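## Task

Pull the blue cap off its marker while the other marker keeps its cap fully seated. Every marker and cap must finish resting on the desk. At the end the grippers must be open and the robot backed away from them. The robot must not topple or be left leaning.

## Robot and tools

ROBOT. A LinearBot: a base that can drive in any direction, with strong wheel motors (7 N m), carrying a column about 1.75 m tall. A carriage rides up and down the column over 1.0 m (lift_m) and holds two identical arms, left and right, each with six joints and a two-finger gripper. Each arm base sits about 0.57 m plus lift_m above the floor, and parts of the carriage reach roughly 0.15 m lower. A hand can get 0.78 m from its shoulder but only about 0.38 m below the arm base. A hand is about 0.16 m long, 0.1 m wide, 0.14 m wide when open. Parked arm joints 1-6: 0, 0.05, 0.05, 1.45, 0, 0; parked, the robot is about 0.95 m wide and 0.7 m long. Cameras: carriage_camera, fixed on the carriage, aimed forward and tilted about 20 degrees down; left_wrist_camera and right_wrist_camera, looking out beyond the fingertips. All images are 504x504 pixels.

FRAMES. Base frame: origin on the floor below the base centre, x forward, y left, z up, metres. left_hand and right_hand are reported in it, each being the midpoint between that gripper's pads; quat_wxyz rotates base axes into hand axes. Hand z runs along the fingers, hand y is the opening direction; pointing straight up with joints 1, 5, 6 at 0 gives (1, 0, 0, 0). Odometry frame = base frame at scene start; base_odometry counts wheel rotation only, so slip shows as motion; heading is positive leftward, -3.142 to 3.142. Hand readings can be off, more so at long reach; a level hand sags 10-17 cm under 1 kg.

execute_actions. Argument "actions": a list with one action or none (empty list just reports state and images). An action may have "base", "joints", or both; their motions start together. "base" holds exactly one relative move, counted from where the base last measured itself: {"translate_m": d} straight, forward positive, -2 to 2 m; {"strafe_m": d} sideways, left positive, -2 to 2 m; {"rotate_rad": d} spin in place, counter-clockwise (left) positive, -6.3 to 6.3 rad. "joints" is one dictionary covering both arms, keyed by name, each value an absolute target: lift_m 0 to 1 m; left_joint1_rad -2.617 to 3.054 (yaw of the whole arm about vertical, 0 forward, positive left); left_joint2_rad 0 to 3.141 (shoulder: 0 upper arm level pointing back, 1.57 vertical, 3.14 level pointing forward); left_joint3_rad 0 to 3.141 (elbow, 0 folded, 3.14 straight); left_joint4_rad -1.57 to 1.57 (wrist pitch, 0 in line with forearm, positive lifts fingertips); left_joint5_rad -1.57 to 1.57 (wrist yaw, positive swings fingertips to the RIGHT, opposite sense to joint 1); left_joint6_rad -2.094 to 2.094 (roll about the finger axis, positive clockwise viewed from the forearm); left_gripper_m 0 to 0.093 (pad gap, metres). The right_ keys are identical. Done tolerances: lift 0.004, joints 1/5/6 0.02, joints 2/3 0.055, joint 4 0.04, gripper 0.004. Any action lasts at most 15 s. Unknown keys or out-of-range values get the whole call rejected with no motion. Anything you omit may keep driving toward its previous target. "cameras": list of carriage_camera, left_wrist_camera, right_wrist_camera or "all"; omitted/null/["all"] gives all, [] gives none. The pictures line lists image order.

wait: {"seconds": 0 to 10}; commands nothing, returns state and images. zoom_image: {"camera": name, "region": [x0, y0, x1, y1]} in pixels of that camera's latest full image, top-left origin, at most 504 by 504. finished_scene: {"scene": 1 or 2}; final, and reports success. Once a call reports a stop, the remaining execute_actions, wait and finished_scene calls in the same reply are skipped.

RESULTS. base_status and joint_status per motion: "done" (for the base, wheels turned the commanded amount even if slipping; a 1-2 mm move may stop short yet say done); "off_target" (resting away from target, maybe still pushing; normal for a gripper holding something); "contact_stop" or "time_out" (target dropped, holds where it stopped); "not_followed" with a "joint command not followed" line and usually a "cause:" line: a self-collision check refused that arm's joint targets (the gripper still moves), and they may be retried with later actions. "limit_stop_at_motor_heat": heat stop; resend the target. on_its_own covers things not commanded; its "held at" is the target held, not the position. motor_effort is percent of maximum, positive toward larger joint values, peak in brackets; readings carry a fixed bias plus noise. A lift effort that keeps dropping while lowering means a hand is resting on something. drive_wheels clearly higher at rest than after free driving means the base is pushing on something. "ARM HIT" means an arm struck the robot hard. MOTOR HOT appears from 75 °C; at 90 °C the arm halts 10 s; at 100 °C that arm goes limp and falls (OVER-TEMPERATURE FAULT). Stretched arms heat quickly, even empty, and heat builds while holding, including between calls.

CAUTIONS. The base stops on contact, but late or not at all; arms are not monitored during rotation and seldom when arm joints are also commanded, and the base may roll on about 0.3 m after an arm touches something. After a blocked drive, reverse about 0.2 m (undo a turn), repeat if still pressed, then retry. Arms and grippers have no contact stop and spring to target when freed. Avoid passing the base under a desk edge the column can hit; reversing into one can tip the robot. Tipping is likeliest with carriage high, arms extended, loads held, pulling, or abrupt stops; only images show a lean. To untangle refused arms, move just the refused arm away first, then the other in a later action. Never let the arms collide or press on each other. Gripper force is about 45-60 N per pad. Avoid drops, slamming, hard pushes, and knocking markers or caps off the desk.

Each tool is called as name(argument=value, ...) on one line, values as JSON.

## Session

execute_actions(actions=[])

Scene clock: 0.00 s.
base_odometry: x=+0.000 y=+0.000 heading=+0.000 (m, m, rad; odometry frame)
base_status: not commanded
joint_positions: lift_m=+0.298 left_joint1_rad=-0.003 left_joint2_rad=+0.057 left_joint3_rad=+0.024 left_joint4_rad=+1.422 left_joint5_rad=-0.009 left_joint6_rad=-0.047 left_gripper_m=+0.094 right_joint1_rad=-0.017 right_joint2_rad=+0.036 right_joint3_rad=+0.040 right_joint4_rad=+1.427 right_joint5_rad=+0.034 right_joint6_rad=+0.019 right_gripper_m=+0.094
joint_status: not commanded
motor_effort: lift_m=+19 drive_wheels=-3 (%)
left_hand: x=+0.3273 y=+0.3509 z=+1.2866 quat_wxyz=(+0.996, -0.006, +0.091, -0.025) (m; base frame)
right_hand: x=+0.3146 y=-0.3560 z=+1.2916 quat_wxyz=(+0.997, +0.018, +0.070, +0.000) (m; base frame)
pictures: carriage_camera, left_wrist_camera, right_wrist_camera
Images, in order (width x height): carriage_camera 504x504, left_wrist_camera 504x504, right_wrist_camera 504x504.

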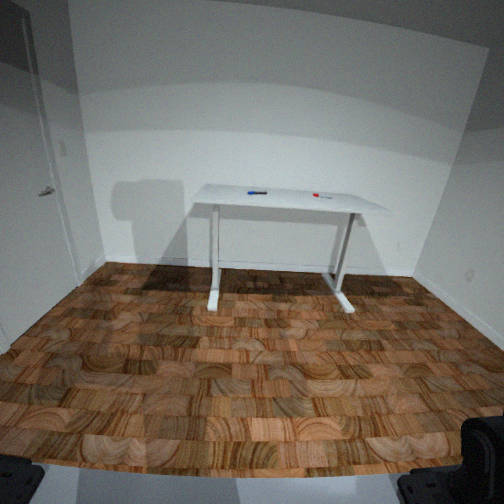

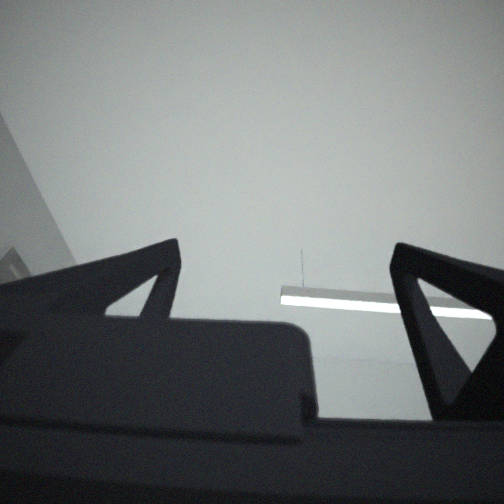

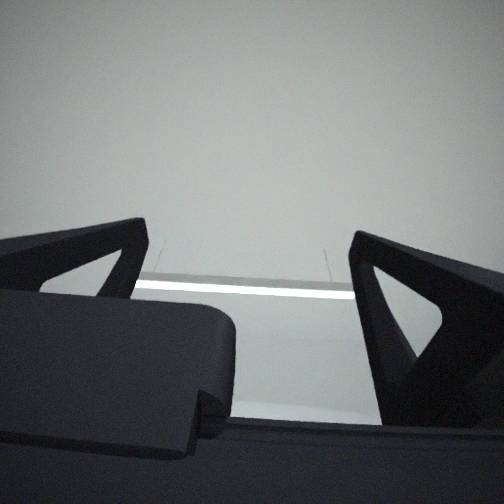

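execute_actions(actions=[{"base":{"translate_m":1.2},"joints":{"lift_m":0.7}}], cameras=["carriage_camera"])

Scene clock: 10.07 s.
base_odometry: x=+1.200 y=+0.000 heading=+0.000 (m, m, rad; odometry frame)
base_status: done
joint_positions: lift_m=+0.700 left_joint1_rad=-0.003 left_joint2_rad=+0.057 left_joint3_rad=+0.024 left_joint4_rad=+1.421 left_joint5_rad=-0.009 left_joint6_rad=-0.047 left_gripper_m=+0.094 right_joint1_rad=-0.017 right_joint2_rad=+0.036 right_joint3_rad=+0.040 right_joint4_rad=+1.427 right_joint5_rad=+0.034 right_joint6_rad=+0.019 right_gripper_m=+0.094
joint_status: all done
motor_effort: lift_m=+21(26) drive_wheels=-2(18) (%)
left_hand: x=+0.3274 y=+0.3509 z=+1.6881 quat_wxyz=(+0.996, -0.006, +0.091, -0.025) (m; base frame)
right_hand: x=+0.3146 y=-0.3560 z=+1.6932 quat_wxyz=(+0.997, +0.018, +0.070, +0.000) (m; base frame)
pictures: carriage_camera
Images, in order (width x height): carriage_camera 504x504.

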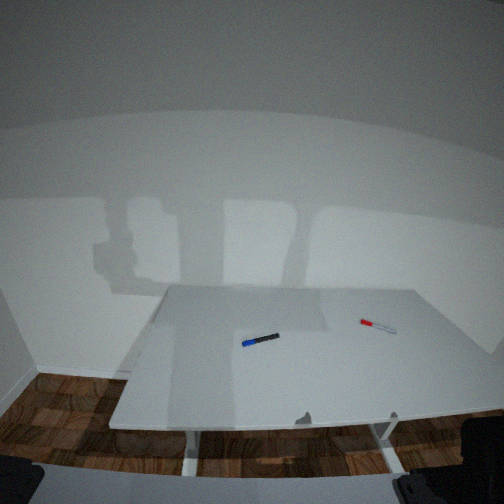

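execute_actions(actions=[{"joints":{"left_joint1_rad":-0.4,"left_joint2_rad":2.0,"left_joint3_rad":1.6,"left_joint4_rad":-1.17,"right_joint1_rad":0.4,"right_joint2_rad":2.0,"right_joint3_rad":1.6,"right_joint4_rad":-1.17,"lift_m":0.8}}])

Scene clock: 22.60 s.
base_odometry: x=+1.200 y=+0.000 heading=+0.000 (m, m, rad; odometry frame)
base_status: not commanded
joint_positions: lift_m=+0.800 left_joint1_rad=-0.395 left_joint2_rad=+2.003 left_joint3_rad=+1.580 left_joint4_rad=-1.169 left_joint5_rad=-0.008 left_joint6_rad=-0.047 left_gripper_m=+0.094 right_joint1_rad=+0.395 right_joint2_rad=+2.009 right_joint3_rad=+1.564 right_joint4_rad=-1.170 right_joint5_rad=+0.033 right_joint6_rad=+0.019 right_gripper_m=+0.094
joint_status: all done
motor_effort: lift_m=+21(28) drive_wheels=+1(2) (%)
left_hand: x=+0.6247 y=+0.2072 z=+1.4274 quat_wxyz=(-0.009, +0.173, +0.985, +0.006) (m; base frame)
right_hand: x=+0.6215 y=-0.2131 z=+1.4216 quat_wxyz=(-0.018, -0.187, +0.982, -0.021) (m; base frame)
pictures: carriage_camera, left_wrist_camera, right_wrist_camera
Images, in order (width x height): carriage_camera 504x504, left_wrist_camera 504x504, right_wrist_camera 504x504.

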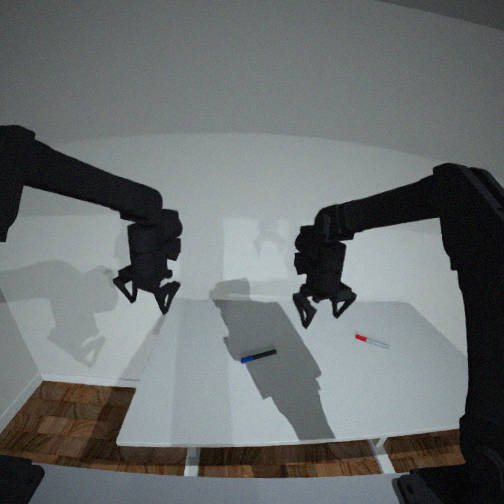

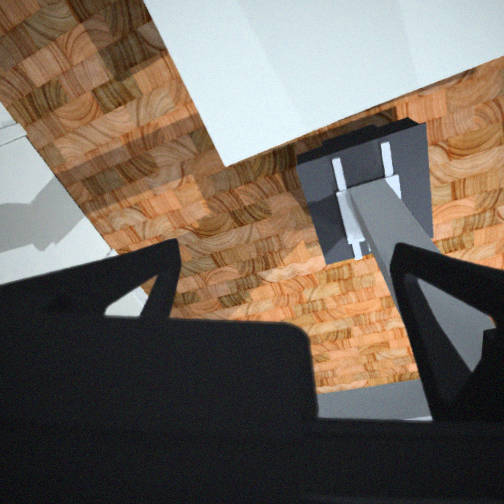

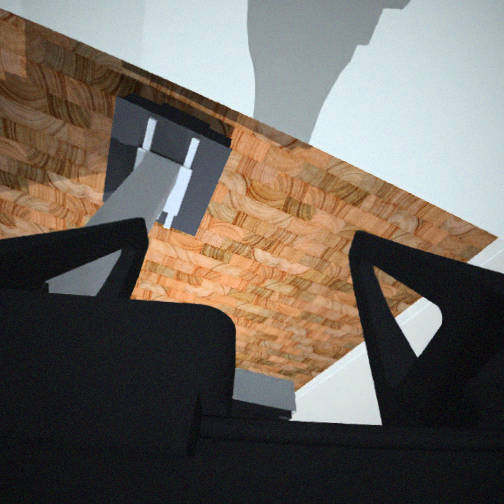

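execute_actions(actions=[{"base":{"translate_m":0.42},"joints":{"left_joint1_rad":-0.6,"left_joint2_rad":2.3,"left_joint3_rad":1.9,"right_joint1_rad":0.6,"right_joint2_rad":2.3,"right_joint3_rad":1.9,"lift_m":0.7}}])

Scene clock: 34.27 s.
base_odometry: x=+1.598 y=+0.001 heading=+0.010 (m, m, rad; odometry frame)
base_status: translate_m contact_stop (by the wheels' count: +0.398 of +0.420)
joint_positions: lift_m=+0.700 left_joint1_rad=-0.595 left_joint2_rad=+2.299 left_joint3_rad=+1.892 left_joint4_rad=-1.169 left_joint5_rad=-0.008 left_joint6_rad=-0.047 left_gripper_m=+0.094 right_joint1_rad=+0.602 right_joint2_rad=+2.309 right_joint3_rad=+1.876 right_joint4_rad=-1.166 right_joint5_rad=+0.033 right_joint6_rad=+0.019 right_gripper_m=+0.094
joint_status: all done
motor_effort: lift_m=+18(18) drive_wheels=+29(137) (%)
left_hand: x=+0.6470 y=+0.1023 z=+1.2889 quat_wxyz=(-0.002, +0.271, +0.963, +0.005) (m; base frame)
right_hand: x=+0.6438 y=-0.1062 z=+1.2811 quat_wxyz=(-0.008, -0.288, +0.958, -0.020) (m; base frame)
pictures: carriage_camera, left_wrist_camera, right_wrist_camera
Images, in order (width x height): carriage_camera 504x504, left_wrist_camera 504x504, right_wrist_camera 504x504.

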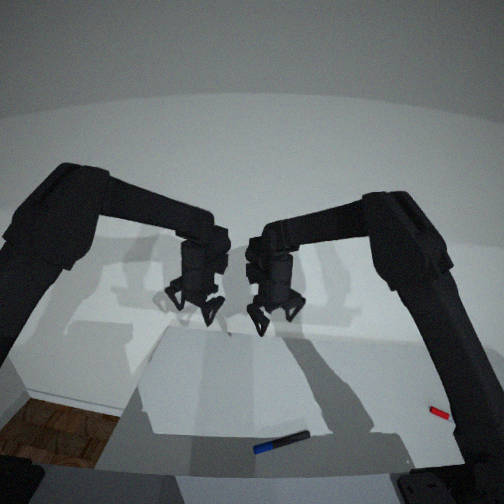

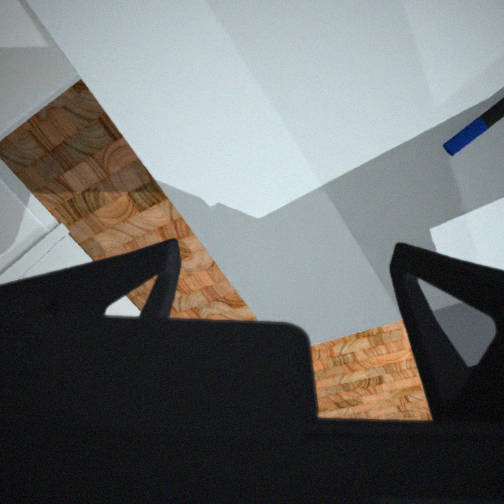

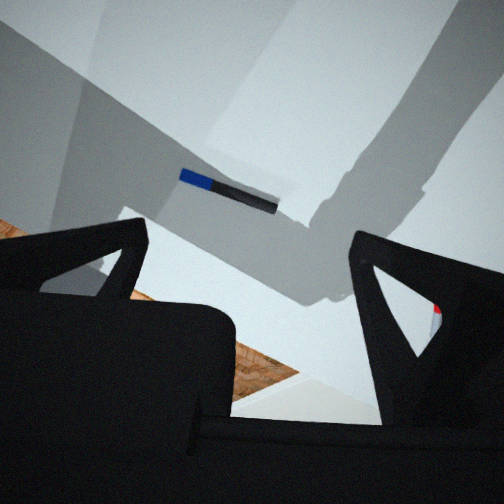

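execute_actions(actions=[{"base":{"translate_m":-0.12}}], cameras=[])

execute_actions(actions=[{"base":{"rotate_rad":0.3}}], cameras=[])

execute_actions(actions=[{"base":{"strafe_m":-0.3},"joints":{"left_joint6_rad":-2.05,"right_joint6_rad":2.05,"lift_m":0.6}}])

Scene clock: 53.30 s.
base_odometry: x=+1.478 y=+0.000 heading=+0.009 (m, m, rad; odometry frame)
base_status: done
joint_positions: lift_m=+0.700 left_joint1_rad=-0.595 left_joint2_rad=+2.299 left_joint3_rad=+1.892 left_joint4_rad=-1.170 left_joint5_rad=-0.008 left_joint6_rad=-0.047 left_gripper_m=+0.094 right_joint1_rad=+0.602 right_joint2_rad=+2.309 right_joint3_rad=+1.876 right_joint4_rad=-1.169 right_joint5_rad=+0.033 right_joint6_rad=+0.019 right_gripper_m=+0.094
joint_status: not commanded
motor_effort: lift_m=+18(18) drive_wheels=+8(14) (%)
left_hand: x=+0.6469 y=+0.1024 z=+1.2889 quat_wxyz=(-0.002, +0.271, +0.963, +0.005) (m; base frame)
right_hand: x=+0.6433 y=-0.1065 z=+1.2811 quat_wxyz=(-0.010, -0.288, +0.957, -0.020) (m; base frame)
pictures: none
No camera images: the call's "cameras" was empty. Leave "cameras" out to get every camera's image.

Scene clock: 54.93 s.
base_odometry: x=+1.478 y=+0.000 heading=+0.309 (m, m, rad; odometry frame)
base_status: done
joint_positions: lift_m=+0.700 left_joint1_rad=-0.598 left_joint2_rad=+2.299 left_joint3_rad=+1.892 left_joint4_rad=-1.170 left_joint5_rad=-0.008 left_joint6_rad=-0.047 left_gripper_m=+0.094 right_joint1_rad=+0.600 right_joint2_rad=+2.309 right_joint3_rad=+1.876 right_joint4_rad=-1.169 right_joint5_rad=+0.033 right_joint6_rad=+0.019 right_gripper_m=+0.094
joint_status: not commanded
motor_effort: lift_m=+18(18) drive_wheels=-8(12) (%)
left_hand: x=+0.6461 y=+0.1013 z=+1.2889 quat_wxyz=(-0.002, +0.272, +0.962, +0.005) (m; base frame)
right_hand: x=+0.6436 y=-0.1071 z=+1.2811 quat_wxyz=(-0.010, -0.287, +0.958, -0.021) (m; base frame)
pictures: none
No camera images: the call's "cameras" was empty. Leave "cameras" out to get every camera's image.

Scene clock: 57.50 s.
base_odometry: x=+1.570 y=-0.286 heading=+0.310 (m, m, rad; odometry frame)
base_status: done
joint_positions: lift_m=+0.600 left_joint1_rad=-0.600 left_joint2_rad=+2.303 left_joint3_rad=+1.892 left_joint4_rad=-1.171 left_joint5_rad=-0.008 left_joint6_rad=-2.044 left_gripper_m=+0.094 right_joint1_rad=+0.599 right_joint2_rad=+2.312 right_joint3_rad=+1.876 right_joint4_rad=-1.170 right_joint5_rad=+0.033 right_joint6_rad=+2.044 right_gripper_m=+0.094
joint_status: all done
motor_effort: lift_m=+17(16) drive_wheels=-8(22) (%)
left_hand: x=+0.6452 y=+0.1009 z=+1.1873 quat_wxyz=(+0.003, -0.661, +0.751, +0.007) (m; base frame)
right_hand: x=+0.6435 y=-0.1077 z=+1.1800 quat_wxyz=(+0.012, +0.661, +0.750, -0.021) (m; base frame)
pictures: carriage_camera, left_wrist_camera, right_wrist_camera
Images, in order (width x height): carriage_camera 504x504, left_wrist_camera 504x504, right_wrist_camera 504x504.

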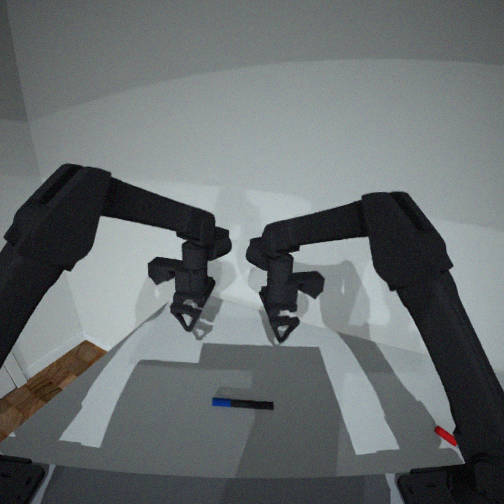

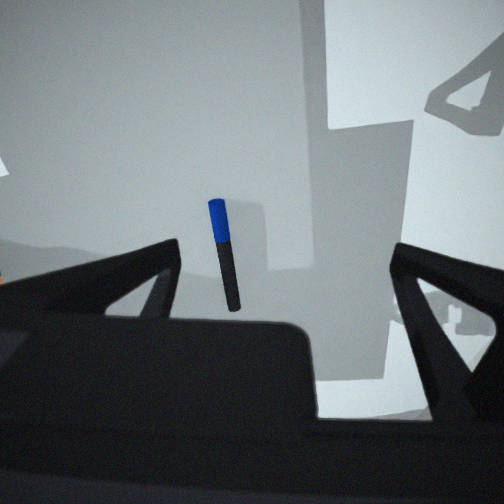

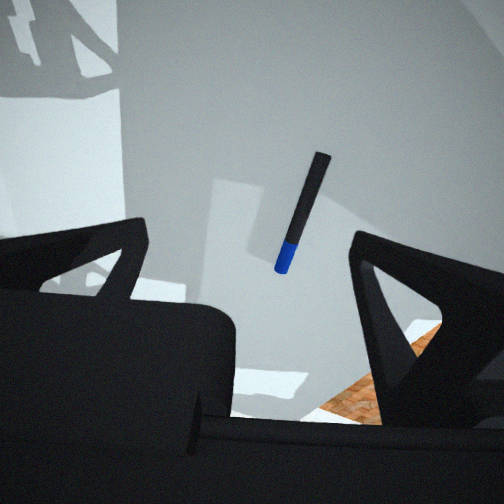

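execute_actions(actions=[{"base":{"translate_m":-0.05},"joints":{"lift_m":0.47}}])

Scene clock: 70.83 s.
base_odometry: x=+1.522 y=-0.301 heading=+0.310 (m, m, rad; odometry frame)
base_status: done
joint_positions: lift_m=+0.488 left_joint1_rad=-0.602 left_joint2_rad=+2.307 left_joint3_rad=+1.892 left_joint4_rad=-1.173 left_joint5_rad=-0.007 left_joint6_rad=-2.044 left_gripper_m=+0.094 right_joint1_rad=+0.601 right_joint2_rad=+2.315 right_joint3_rad=+1.876 right_joint4_rad=-1.173 right_joint5_rad=+0.032 right_joint6_rad=+2.045 right_gripper_m=+0.094
joint_status: lift_m contact_stop (moved -0.113 of -0.130)
on_its_own: lift_m is held at +0.488, not at your +0.470, since a contact_stop
motor_effort: lift_m=+19(21) drive_wheels=-3(21) (%)
left_hand: x=+0.6440 y=+0.1007 z=+1.0732 quat_wxyz=(+0.001, -0.660, +0.751, +0.009) (m; base frame)
right_hand: x=+0.6421 y=-0.1076 z=+1.0658 quat_wxyz=(+0.011, +0.660, +0.751, -0.024) (m; base frame)
pictures: carriage_camera, left_wrist_camera, right_wrist_camera
Images, in order (width x height): carriage_camera 504x504, left_wrist_camera 504x504, right_wrist_camera 504x504.

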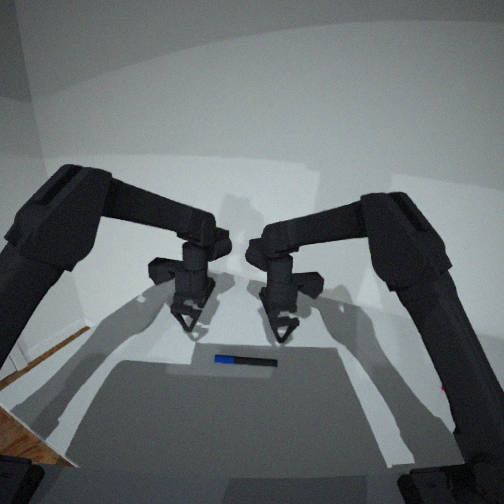

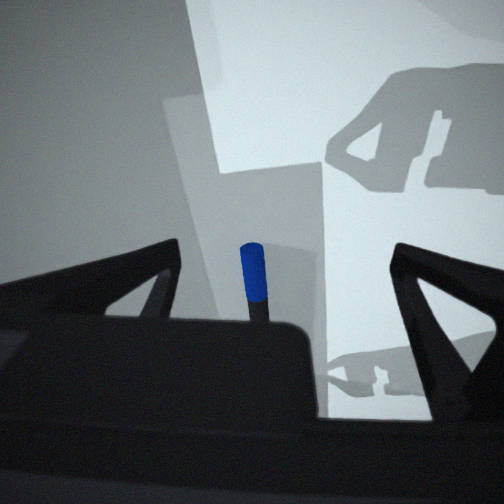

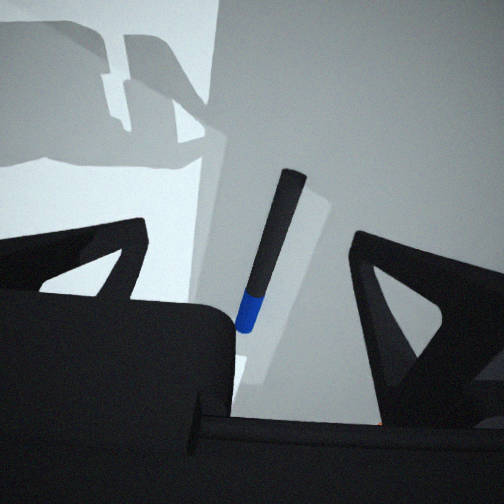

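execute_actions(actions=[{"joints":{"lift_m":0.54,"left_joint1_rad":-0.64,"left_joint2_rad":2.7,"left_joint3_rad":2.04,"left_joint4_rad":-0.91,"right_joint1_rad":0.7,"right_joint2_rad":2.7,"right_joint3_rad":2.04,"right_joint4_rad":-0.91,"left_joint6_rad":-2.09,"right_joint6_rad":2.09}}])

Scene clock: 84.80 s.
base_odometry: x=+1.522 y=-0.301 heading=+0.310 (m, m, rad; odometry frame)
base_status: not commanded
joint_positions: lift_m=+0.540 left_joint1_rad=-0.638 left_joint2_rad=+2.696 left_joint3_rad=+2.029 left_joint4_rad=-0.907 left_joint5_rad=-0.008 left_joint6_rad=-2.083 left_gripper_m=+0.094 right_joint1_rad=+0.605 right_joint2_rad=+2.328 right_joint3_rad=+1.876 right_joint4_rad=-1.165 right_joint5_rad=+0.032 right_joint6_rad=+2.059 right_gripper_m=+0.094
joint_status: right_joint1_rad not_followed (moved +0.004 of +0.099); right_joint2_rad not_followed (moved +0.012 of +0.385); right_joint3_rad not_followed (moved +0.000 of +0.164); right_joint4_rad not_followed (moved +0.007 of +0.263); right_joint6_rad not_followed (moved +0.014 of +0.045); the others done
motor_effort: lift_m=+20(28) drive_wheels=-3(6) (%)
left_hand: x=+0.6713 y=+0.0607 z=+0.9828 quat_wxyz=(+0.004, -0.661, +0.750, +0.003) (m; base frame)
right_hand: x=+0.6414 y=-0.1058 z=+1.1127 quat_wxyz=(+0.010, +0.664, +0.747, -0.027) (m; base frame)
pictures: carriage_camera, left_wrist_camera, right_wrist_camera
joint command not followed: on one or more control steps a check withheld the commanded joint targets of the left arm, and it was not sent them on those steps.
cause: the commanded joint targets would bring a part of the robot too close to another arm (this arm's wrist (the part past joint 4) and the other arm's wrist (the part past joint 4)); next, command targets that bring no part of the robot closer to that arm.
joint command not followed: on one or more control steps a check withheld the commanded joint targets of the right arm, and it was not sent them on those steps. On the call's last step the targets were still withheld.
cause: the commanded joint targets would bring a part of the robot too close to another arm (this arm's wrist (the part past joint 4) and the other arm's wrist (the part past joint 4)); next, command targets that bring no part of the robot closer to that arm.
Images, in order (width x height): carriage_camera 504x504, left_wrist_camera 504x504, right_wrist_camera 504x504.

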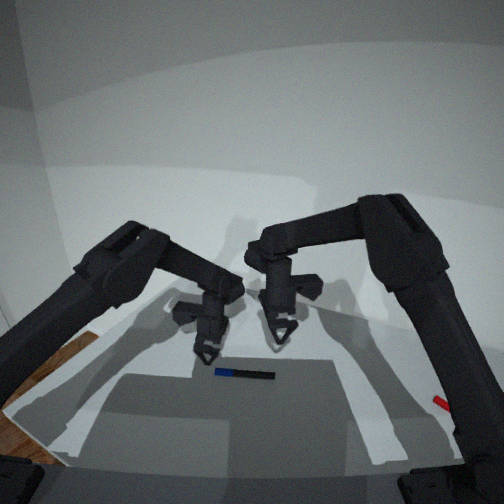

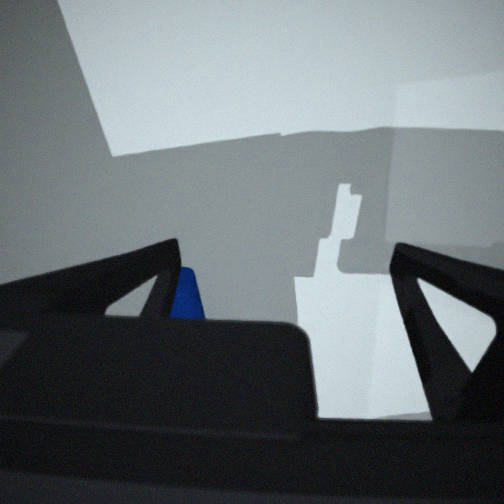

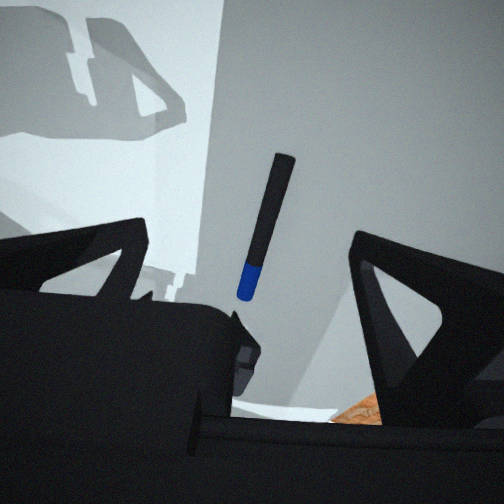

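execute_actions(actions=[{"base":{"translate_m":-0.05},"joints":{"left_joint1_rad":-0.45,"left_joint5_rad":0.6,"right_joint1_rad":0.45,"right_joint5_rad":-0.6,"right_joint2_rad":2.7,"right_joint3_rad":2.04,"right_joint4_rad":-0.91,"left_joint6_rad":-2.0,"right_joint6_rad":2.09}}])

Scene clock: 95.37 s.
base_odometry: x=+1.474 y=-0.317 heading=+0.310 (m, m, rad; odometry frame)
base_status: done
joint_positions: lift_m=+0.540 left_joint1_rad=-0.454 left_joint2_rad=+2.696 left_joint3_rad=+2.029 left_joint4_rad=-0.907 left_joint5_rad=+0.592 left_joint6_rad=-2.005 left_gripper_m=+0.094 right_joint1_rad=+0.454 right_joint2_rad=+2.699 right_joint3_rad=+2.015 right_joint4_rad=-0.917 right_joint5_rad=-0.596 right_joint6_rad=+2.083 right_gripper_m=+0.094
joint_status: all done
motor_effort: lift_m=+20(20) drive_wheels=-3(16) (%)
left_hand: x=+0.6750 y=+0.0498 z=+1.0121 quat_wxyz=(-0.276, -0.670, +0.682, -0.096) (m; base frame)
right_hand: x=+0.6683 y=-0.0522 z=+1.0083 quat_wxyz=(-0.285, +0.698, +0.653, +0.074) (m; base frame)
pictures: carriage_camera, left_wrist_camera, right_wrist_camera
joint command not followed: on one or more control steps a check withheld the commanded joint targets of the right arm, and it was not sent them on those steps.
cause: the commanded joint targets would bring a part of the robot too close to another arm (this arm's wrist (the part past joint 4) and the other arm's forearm (the part past joint 3)); next, command targets that bring no part of the robot closer to that arm.
Images, in order (width x height): carriage_camera 504x504, left_wrist_camera 504x504, right_wrist_camera 504x504.

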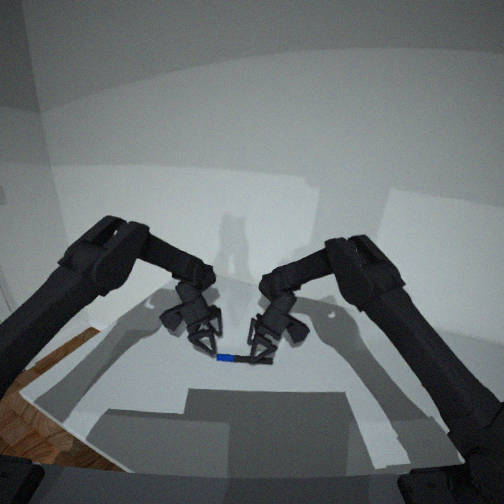

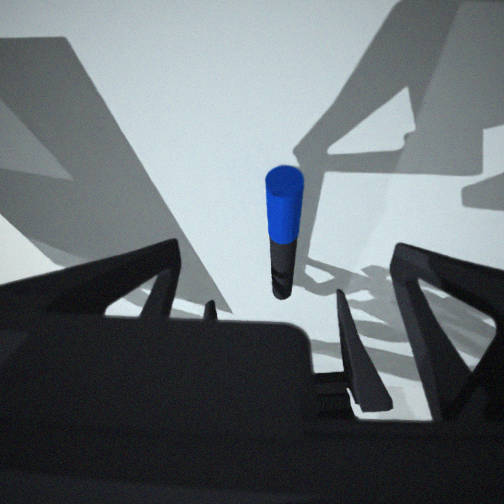

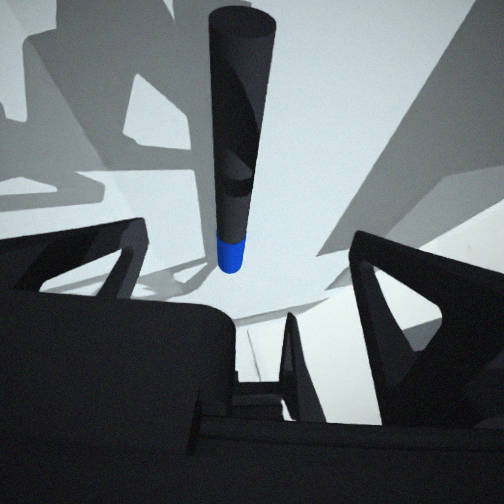

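execute_actions(actions=[{"base":{"strafe_m":-0.015},"joints":{"lift_m":0.5,"left_joint2_rad":2.78,"right_joint2_rad":2.78,"left_joint3_rad":2.1,"right_joint3_rad":2.1,"left_joint4_rad":-0.89,"right_joint4_rad":-0.89}}])

Scene clock: 100.77 s.
base_odometry: x=+1.479 y=-0.331 heading=+0.310 (m, m, rad; odometry frame)
base_status: done
joint_positions: lift_m=+0.501 left_joint1_rad=-0.448 left_joint2_rad=+2.741 left_joint3_rad=+2.105 left_joint4_rad=-0.873 left_joint5_rad=+0.634 left_joint6_rad=-1.993 left_gripper_m=+0.094 right_joint1_rad=+0.450 right_joint2_rad=+2.731 right_joint3_rad=+2.106 right_joint4_rad=-0.885 right_joint5_rad=-0.675 right_joint6_rad=+2.073 right_gripper_m=+0.094
joint_status: all done
motor_effort: lift_m=+14(16) drive_wheels=-1(11) (%)
left_hand: x=+0.6937 y=+0.0373 z=+0.9737 quat_wxyz=(-0.283, -0.656, +0.687, -0.134) (m; base frame)
right_hand: x=+0.6904 y=-0.0315 z=+0.9833 quat_wxyz=(-0.307, +0.677, +0.657, +0.128) (m; base frame)
pictures: carriage_camera, left_wrist_camera, right_wrist_camera
Images, in order (width x height): carriage_camera 504x504, left_wrist_camera 504x504, right_wrist_camera 504x504.

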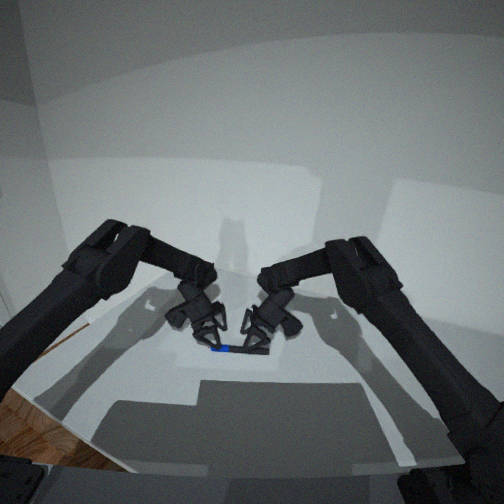

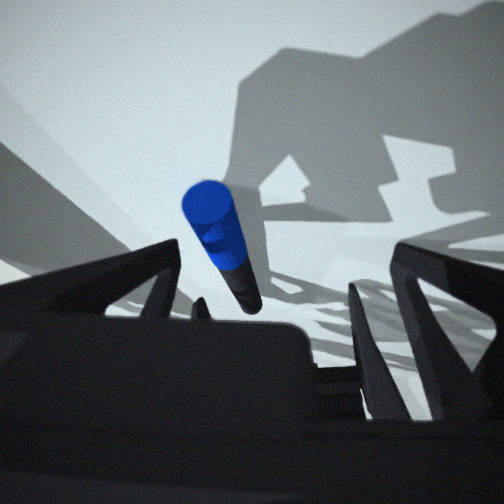

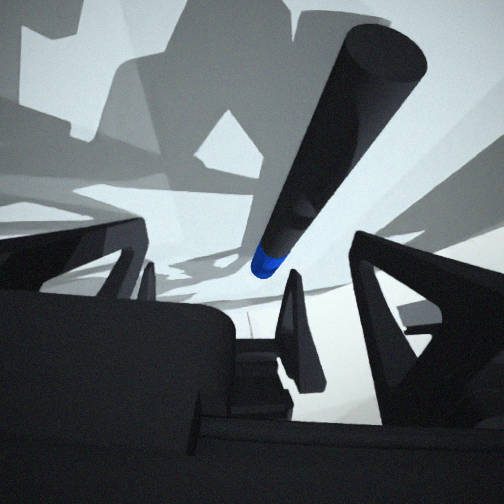

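Already touching the desk. Raise slightly.

execute_actions(actions=[{"joints":{"lift_m":0.535,"right_joint1_rad":0.42}}])

zoom_image(camera="carriage_camera", region=[150, 270, 330, 380])

Scene clock: 105.23 s.
base_odometry: x=+1.479 y=-0.331 heading=+0.310 (m, m, rad; odometry frame)
base_status: not commanded
joint_positions: lift_m=+0.535 left_joint1_rad=-0.448 left_joint2_rad=+2.773 left_joint3_rad=+2.105 left_joint4_rad=-0.884 left_joint5_rad=+0.611 left_joint6_rad=-1.994 left_gripper_m=+0.094 right_joint1_rad=+0.420 right_joint2_rad=+2.779 right_joint3_rad=+2.106 right_joint4_rad=-0.883 right_joint5_rad=-0.607 right_joint6_rad=+2.083 right_gripper_m=+0.094
joint_status: all done
motor_effort: lift_m=+21(25) drive_wheels=-1(1) (%)
left_hand: x=+0.6871 y=+0.0442 z=+0.9900 quat_wxyz=(-0.279, -0.664, +0.685, -0.111) (m; base frame)
right_hand: x=+0.6950 y=-0.0567 z=+0.9872 quat_wxyz=(-0.282, +0.704, +0.645, +0.100) (m; base frame)
pictures: carriage_camera, left_wrist_camera, right_wrist_camera
Images, in order (width x height): carriage_camera 504x504, left_wrist_camera 504x504, right_wrist_camera 504x504.

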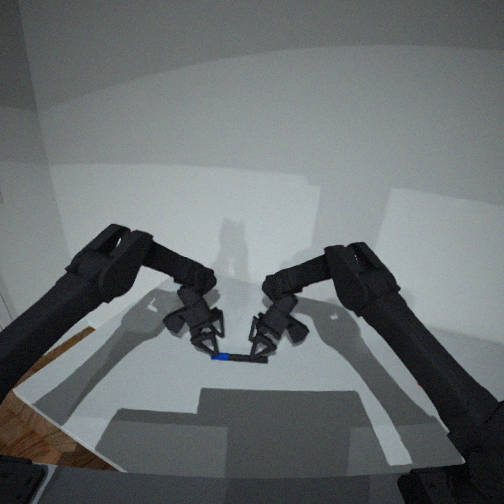

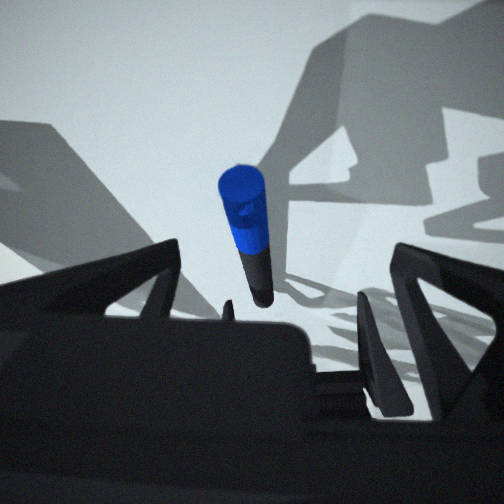

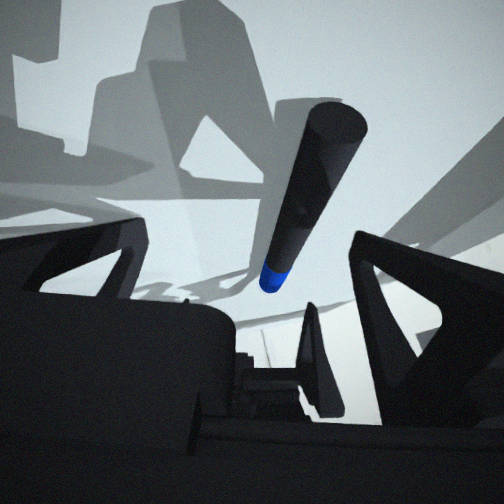

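Region (150, 270, 330, 380) of carriage_camera's 504x504 image, scaled by 2.800, with more detail than that image has.

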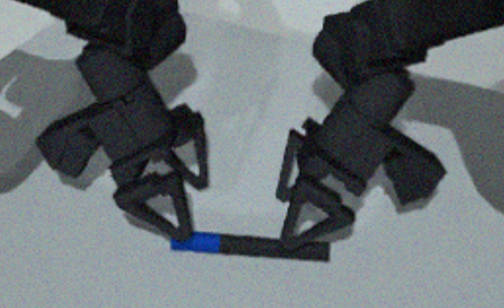

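execute_actions(actions=[{"base":{"translate_m":-0.03},"joints":{"lift_m":0.545}}], cameras=[])

execute_actions(actions=[{"joints":{"lift_m":0.505}}])

zoom_image(camera="carriage_camera", region=[150, 270, 330, 380])

Scene clock: 112.90 s.
base_odometry: x=+1.450 y=-0.340 heading=+0.310 (m, m, rad; odometry frame)
base_status: done
joint_positions: lift_m=+0.545 left_joint1_rad=-0.449 left_joint2_rad=+2.775 left_joint3_rad=+2.105 left_joint4_rad=-0.887 left_joint5_rad=+0.607 left_joint6_rad=-1.994 left_gripper_m=+0.094 right_joint1_rad=+0.420 right_joint2_rad=+2.784 right_joint3_rad=+2.106 right_joint4_rad=-0.887 right_joint5_rad=-0.603 right_joint6_rad=+2.084 right_gripper_m=+0.094
joint_status: all done
motor_effort: lift_m=+21(27) drive_wheels=+2(11) (%)
left_hand: x=+0.6858 y=+0.0447 z=+0.9986 quat_wxyz=(-0.279, -0.665, +0.685, -0.108) (m; base frame)
right_hand: x=+0.6934 y=-0.0579 z=+0.9945 quat_wxyz=(-0.281, +0.705, +0.644, +0.096) (m; base frame)
pictures: none
No camera images: the call's "cameras" was empty. Leave "cameras" out to get every camera's image.

Scene clock: 113.60 s.
base_odometry: x=+1.450 y=-0.340 heading=+0.309 (m, m, rad; odometry frame)
base_status: not commanded
joint_positions: lift_m=+0.506 left_joint1_rad=-0.448 left_joint2_rad=+2.750 left_joint3_rad=+2.105 left_joint4_rad=-0.883 left_joint5_rad=+0.638 left_joint6_rad=-1.990 left_gripper_m=+0.094 right_joint1_rad=+0.418 right_joint2_rad=+2.737 right_joint3_rad=+2.106 right_joint4_rad=-0.883 right_joint5_rad=-0.657 right_joint6_rad=+2.078 right_gripper_m=+0.094
joint_status: all done
motor_effort: lift_m=+14(12) drive_wheels=-3(3) (%)
left_hand: x=+0.6899 y=+0.0386 z=+0.9745 quat_wxyz=(-0.287, -0.657, +0.686, -0.127) (m; base frame)
right_hand: x=+0.7007 y=-0.0474 z=+0.9833 quat_wxyz=(-0.297, +0.692, +0.645, +0.128) (m; base frame)
pictures: carriage_camera, left_wrist_camera, right_wrist_camera
Images, in order (width x height): carriage_camera 504x504, left_wrist_camera 504x504, right_wrist_camera 504x504.

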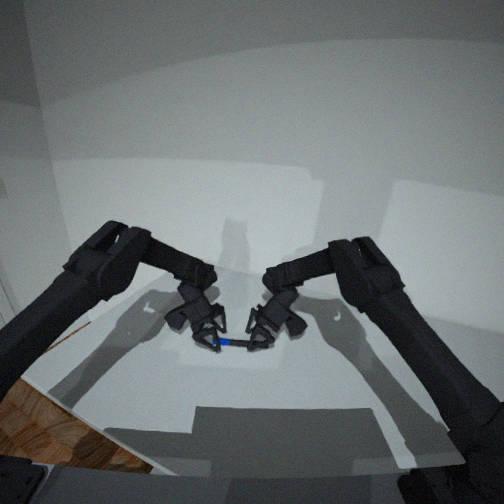

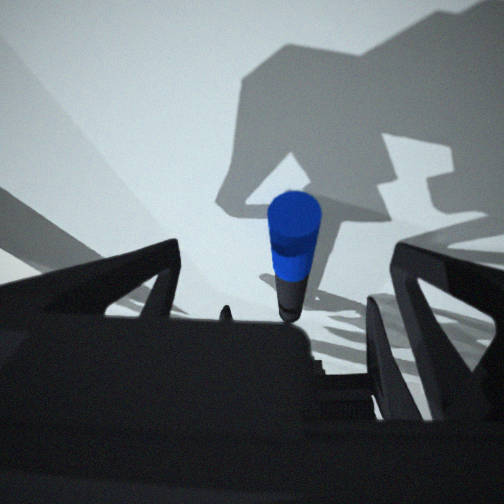

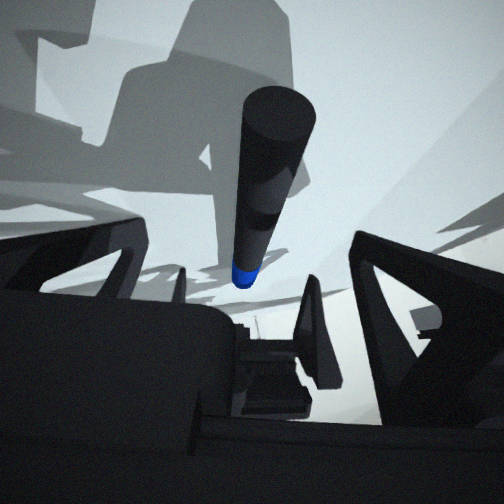

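Region (150, 270, 330, 380) of carriage_camera's 504x504 image, scaled by 2.800, with more detail than that image has.

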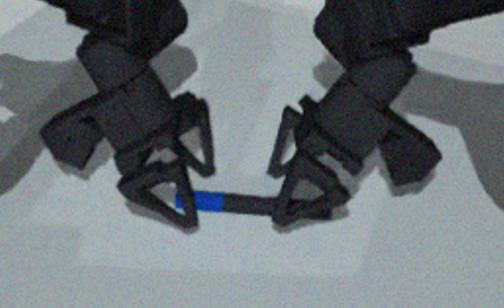

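execute_actions(actions=[{"joints":{"lift_m":0.518,"left_gripper_m":0,"right_gripper_m":0}}], cameras=[])

execute_actions(actions=[{"joints":{"lift_m":0.54,"left_joint1_rad":-0.3,"right_joint1_rad":0.32}}])

Scene clock: 121.20 s.
base_odometry: x=+1.450 y=-0.340 heading=+0.310 (m, m, rad; odometry frame)
base_status: not commanded
joint_positions: lift_m=+0.518 left_joint1_rad=-0.448 left_joint2_rad=+2.768 left_joint3_rad=+2.105 left_joint4_rad=-0.882 left_joint5_rad=+0.616 left_joint6_rad=-1.993 left_gripper_m=+0.016 right_joint1_rad=+0.418 right_joint2_rad=+2.770 right_joint3_rad=+2.106 right_joint4_rad=-0.881 right_joint5_rad=-0.623 right_joint6_rad=+2.083 right_gripper_m=+0.017
joint_status: left_gripper_m off_target (ended at +0.016, target +0.000); right_gripper_m off_target (ended at +0.017, target +0.000); the others done
motor_effort: lift_m=+21(23) drive_wheels=+2(3) (%)
left_hand: x=+0.6882 y=+0.0429 z=+0.9761 quat_wxyz=(-0.280, -0.662, +0.685, -0.115) (m; base frame)
right_hand: x=+0.6968 y=-0.0543 z=+0.9758 quat_wxyz=(-0.287, +0.701, +0.644, +0.108) (m; base frame)
pictures: none
No camera images: the call's "cameras" was empty. Leave "cameras" out to get every camera's image.

Scene clock: 122.20 s.
base_odometry: x=+1.450 y=-0.340 heading=+0.310 (m, m, rad; odometry frame)
base_status: not commanded
joint_positions: lift_m=+0.540 left_joint1_rad=-0.299 left_joint2_rad=+2.774 left_joint3_rad=+2.105 left_joint4_rad=-0.883 left_joint5_rad=+0.603 left_joint6_rad=-1.994 left_gripper_m=+0.016 right_joint1_rad=+0.318 right_joint2_rad=+2.782 right_joint3_rad=+2.106 right_joint4_rad=-0.883 right_joint5_rad=-0.600 right_joint6_rad=+2.084 right_gripper_m=+0.017
joint_status: all done
motor_effort: lift_m=+21(23) drive_wheels=+2(5) (%)
left_hand: x=+0.7282 y=+0.1093 z=+0.9938 quat_wxyz=(-0.267, -0.714, +0.634, -0.130) (m; base frame)
right_hand: x=+0.7223 y=-0.1018 z=+0.9898 quat_wxyz=(-0.274, +0.737, +0.608, +0.112) (m; base frame)
pictures: carriage_camera, left_wrist_camera, right_wrist_camera
Images, in order (width x height): carriage_camera 504x504, left_wrist_camera 504x504, right_wrist_camera 504x504.

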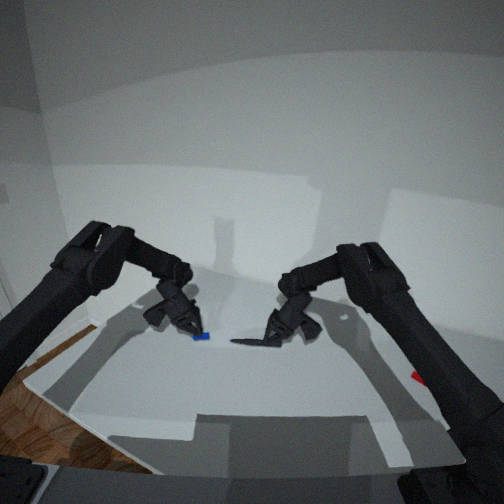

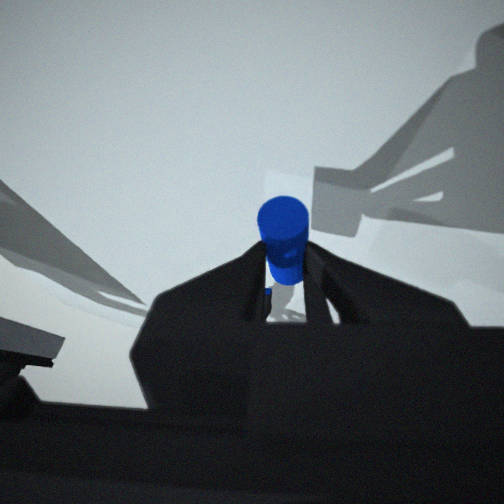

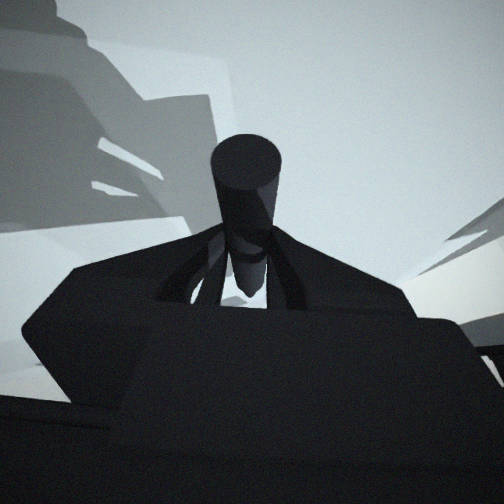

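execute_actions(actions=[{"joints":{"lift_m":0.524}}], cameras=[])

execute_actions(actions=[{"joints":{"left_gripper_m":0.09,"right_gripper_m":0.09}}], cameras=[])

execute_actions(actions=[{"joints":{"lift_m":0.7}}], cameras=["carriage_camera"])

finished_scene(scene=1)

Scene clock: 131.20 s.
base_odometry: x=+1.450 y=-0.340 heading=+0.309 (m, m, rad; odometry frame)
base_status: not commanded
joint_positions: lift_m=+0.524 left_joint1_rad=-0.299 left_joint2_rad=+2.779 left_joint3_rad=+2.105 left_joint4_rad=-0.885 left_joint5_rad=+0.610 left_joint6_rad=-1.994 left_gripper_m=+0.016 right_joint1_rad=+0.317 right_joint2_rad=+2.783 right_joint3_rad=+2.106 right_joint4_rad=-0.887 right_joint5_rad=-0.618 right_joint6_rad=+2.084 right_gripper_m=+0.017
joint_status: all done
motor_effort: lift_m=+16(16) drive_wheels=-2(4) (%)
left_hand: x=+0.7263 y=+0.1089 z=+0.9765 quat_wxyz=(-0.272, -0.714, +0.632, -0.128) (m; base frame)
right_hand: x=+0.7208 y=-0.1000 z=+0.9759 quat_wxyz=(-0.282, +0.736, +0.605, +0.113) (m; base frame)
pictures: none
No camera images: the call's "cameras" was empty. Leave "cameras" out to get every camera's image.

Scene clock: 131.90 s.
base_odometry: x=+1.450 y=-0.340 heading=+0.309 (m, m, rad; odometry frame)
base_status: not commanded
joint_positions: lift_m=+0.524 left_joint1_rad=-0.299 left_joint2_rad=+2.779 left_joint3_rad=+2.105 left_joint4_rad=-0.885 left_joint5_rad=+0.610 left_joint6_rad=-1.994 left_gripper_m=+0.090 right_joint1_rad=+0.317 right_joint2_rad=+2.768 right_joint3_rad=+2.106 right_joint4_rad=-0.899 right_joint5_rad=-0.643 right_joint6_rad=+2.084 right_gripper_m=+0.090
joint_status: all done
motor_effort: lift_m=+16(16) drive_wheels=+2(3) (%)
left_hand: x=+0.7264 y=+0.1090 z=+0.9765 quat_wxyz=(-0.272, -0.714, +0.632, -0.128) (m; base frame)
right_hand: x=+0.7205 y=-0.0965 z=+0.9855 quat_wxyz=(-0.293, +0.732, +0.603, +0.119) (m; base frame)
pictures: none
No camera images: the call's "cameras" was empty. Leave "cameras" out to get every camera's image.

Scene clock: 133.13 s.
base_odometry: x=+1.450 y=-0.340 heading=+0.309 (m, m, rad; odometry frame)
base_status: not commanded
joint_positions: lift_m=+0.700 left_joint1_rad=-0.299 left_joint2_rad=+2.773 left_joint3_rad=+2.105 left_joint4_rad=-0.888 left_joint5_rad=+0.607 left_joint6_rad=-1.994 left_gripper_m=+0.090 right_joint1_rad=+0.317 right_joint2_rad=+2.784 right_joint3_rad=+2.106 right_joint4_rad=-0.891 right_joint5_rad=-0.604 right_joint6_rad=+2.084 right_gripper_m=+0.090
joint_status: all done
motor_effort: lift_m=+21(26) drive_wheels=-3(3) (%)
left_hand: x=+0.7273 y=+0.1091 z=+1.1547 quat_wxyz=(-0.270, -0.714, +0.633, -0.129) (m; base frame)
right_hand: x=+0.7202 y=-0.1022 z=+1.1494 quat_wxyz=(-0.277, +0.738, +0.606, +0.108) (m; base frame)
pictures: carriage_camera
Images, in order (width x height): carriage_camera 504x504.

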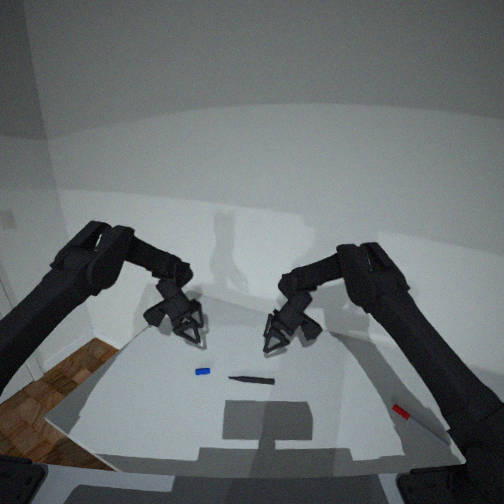

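The scene is finished: the task was done.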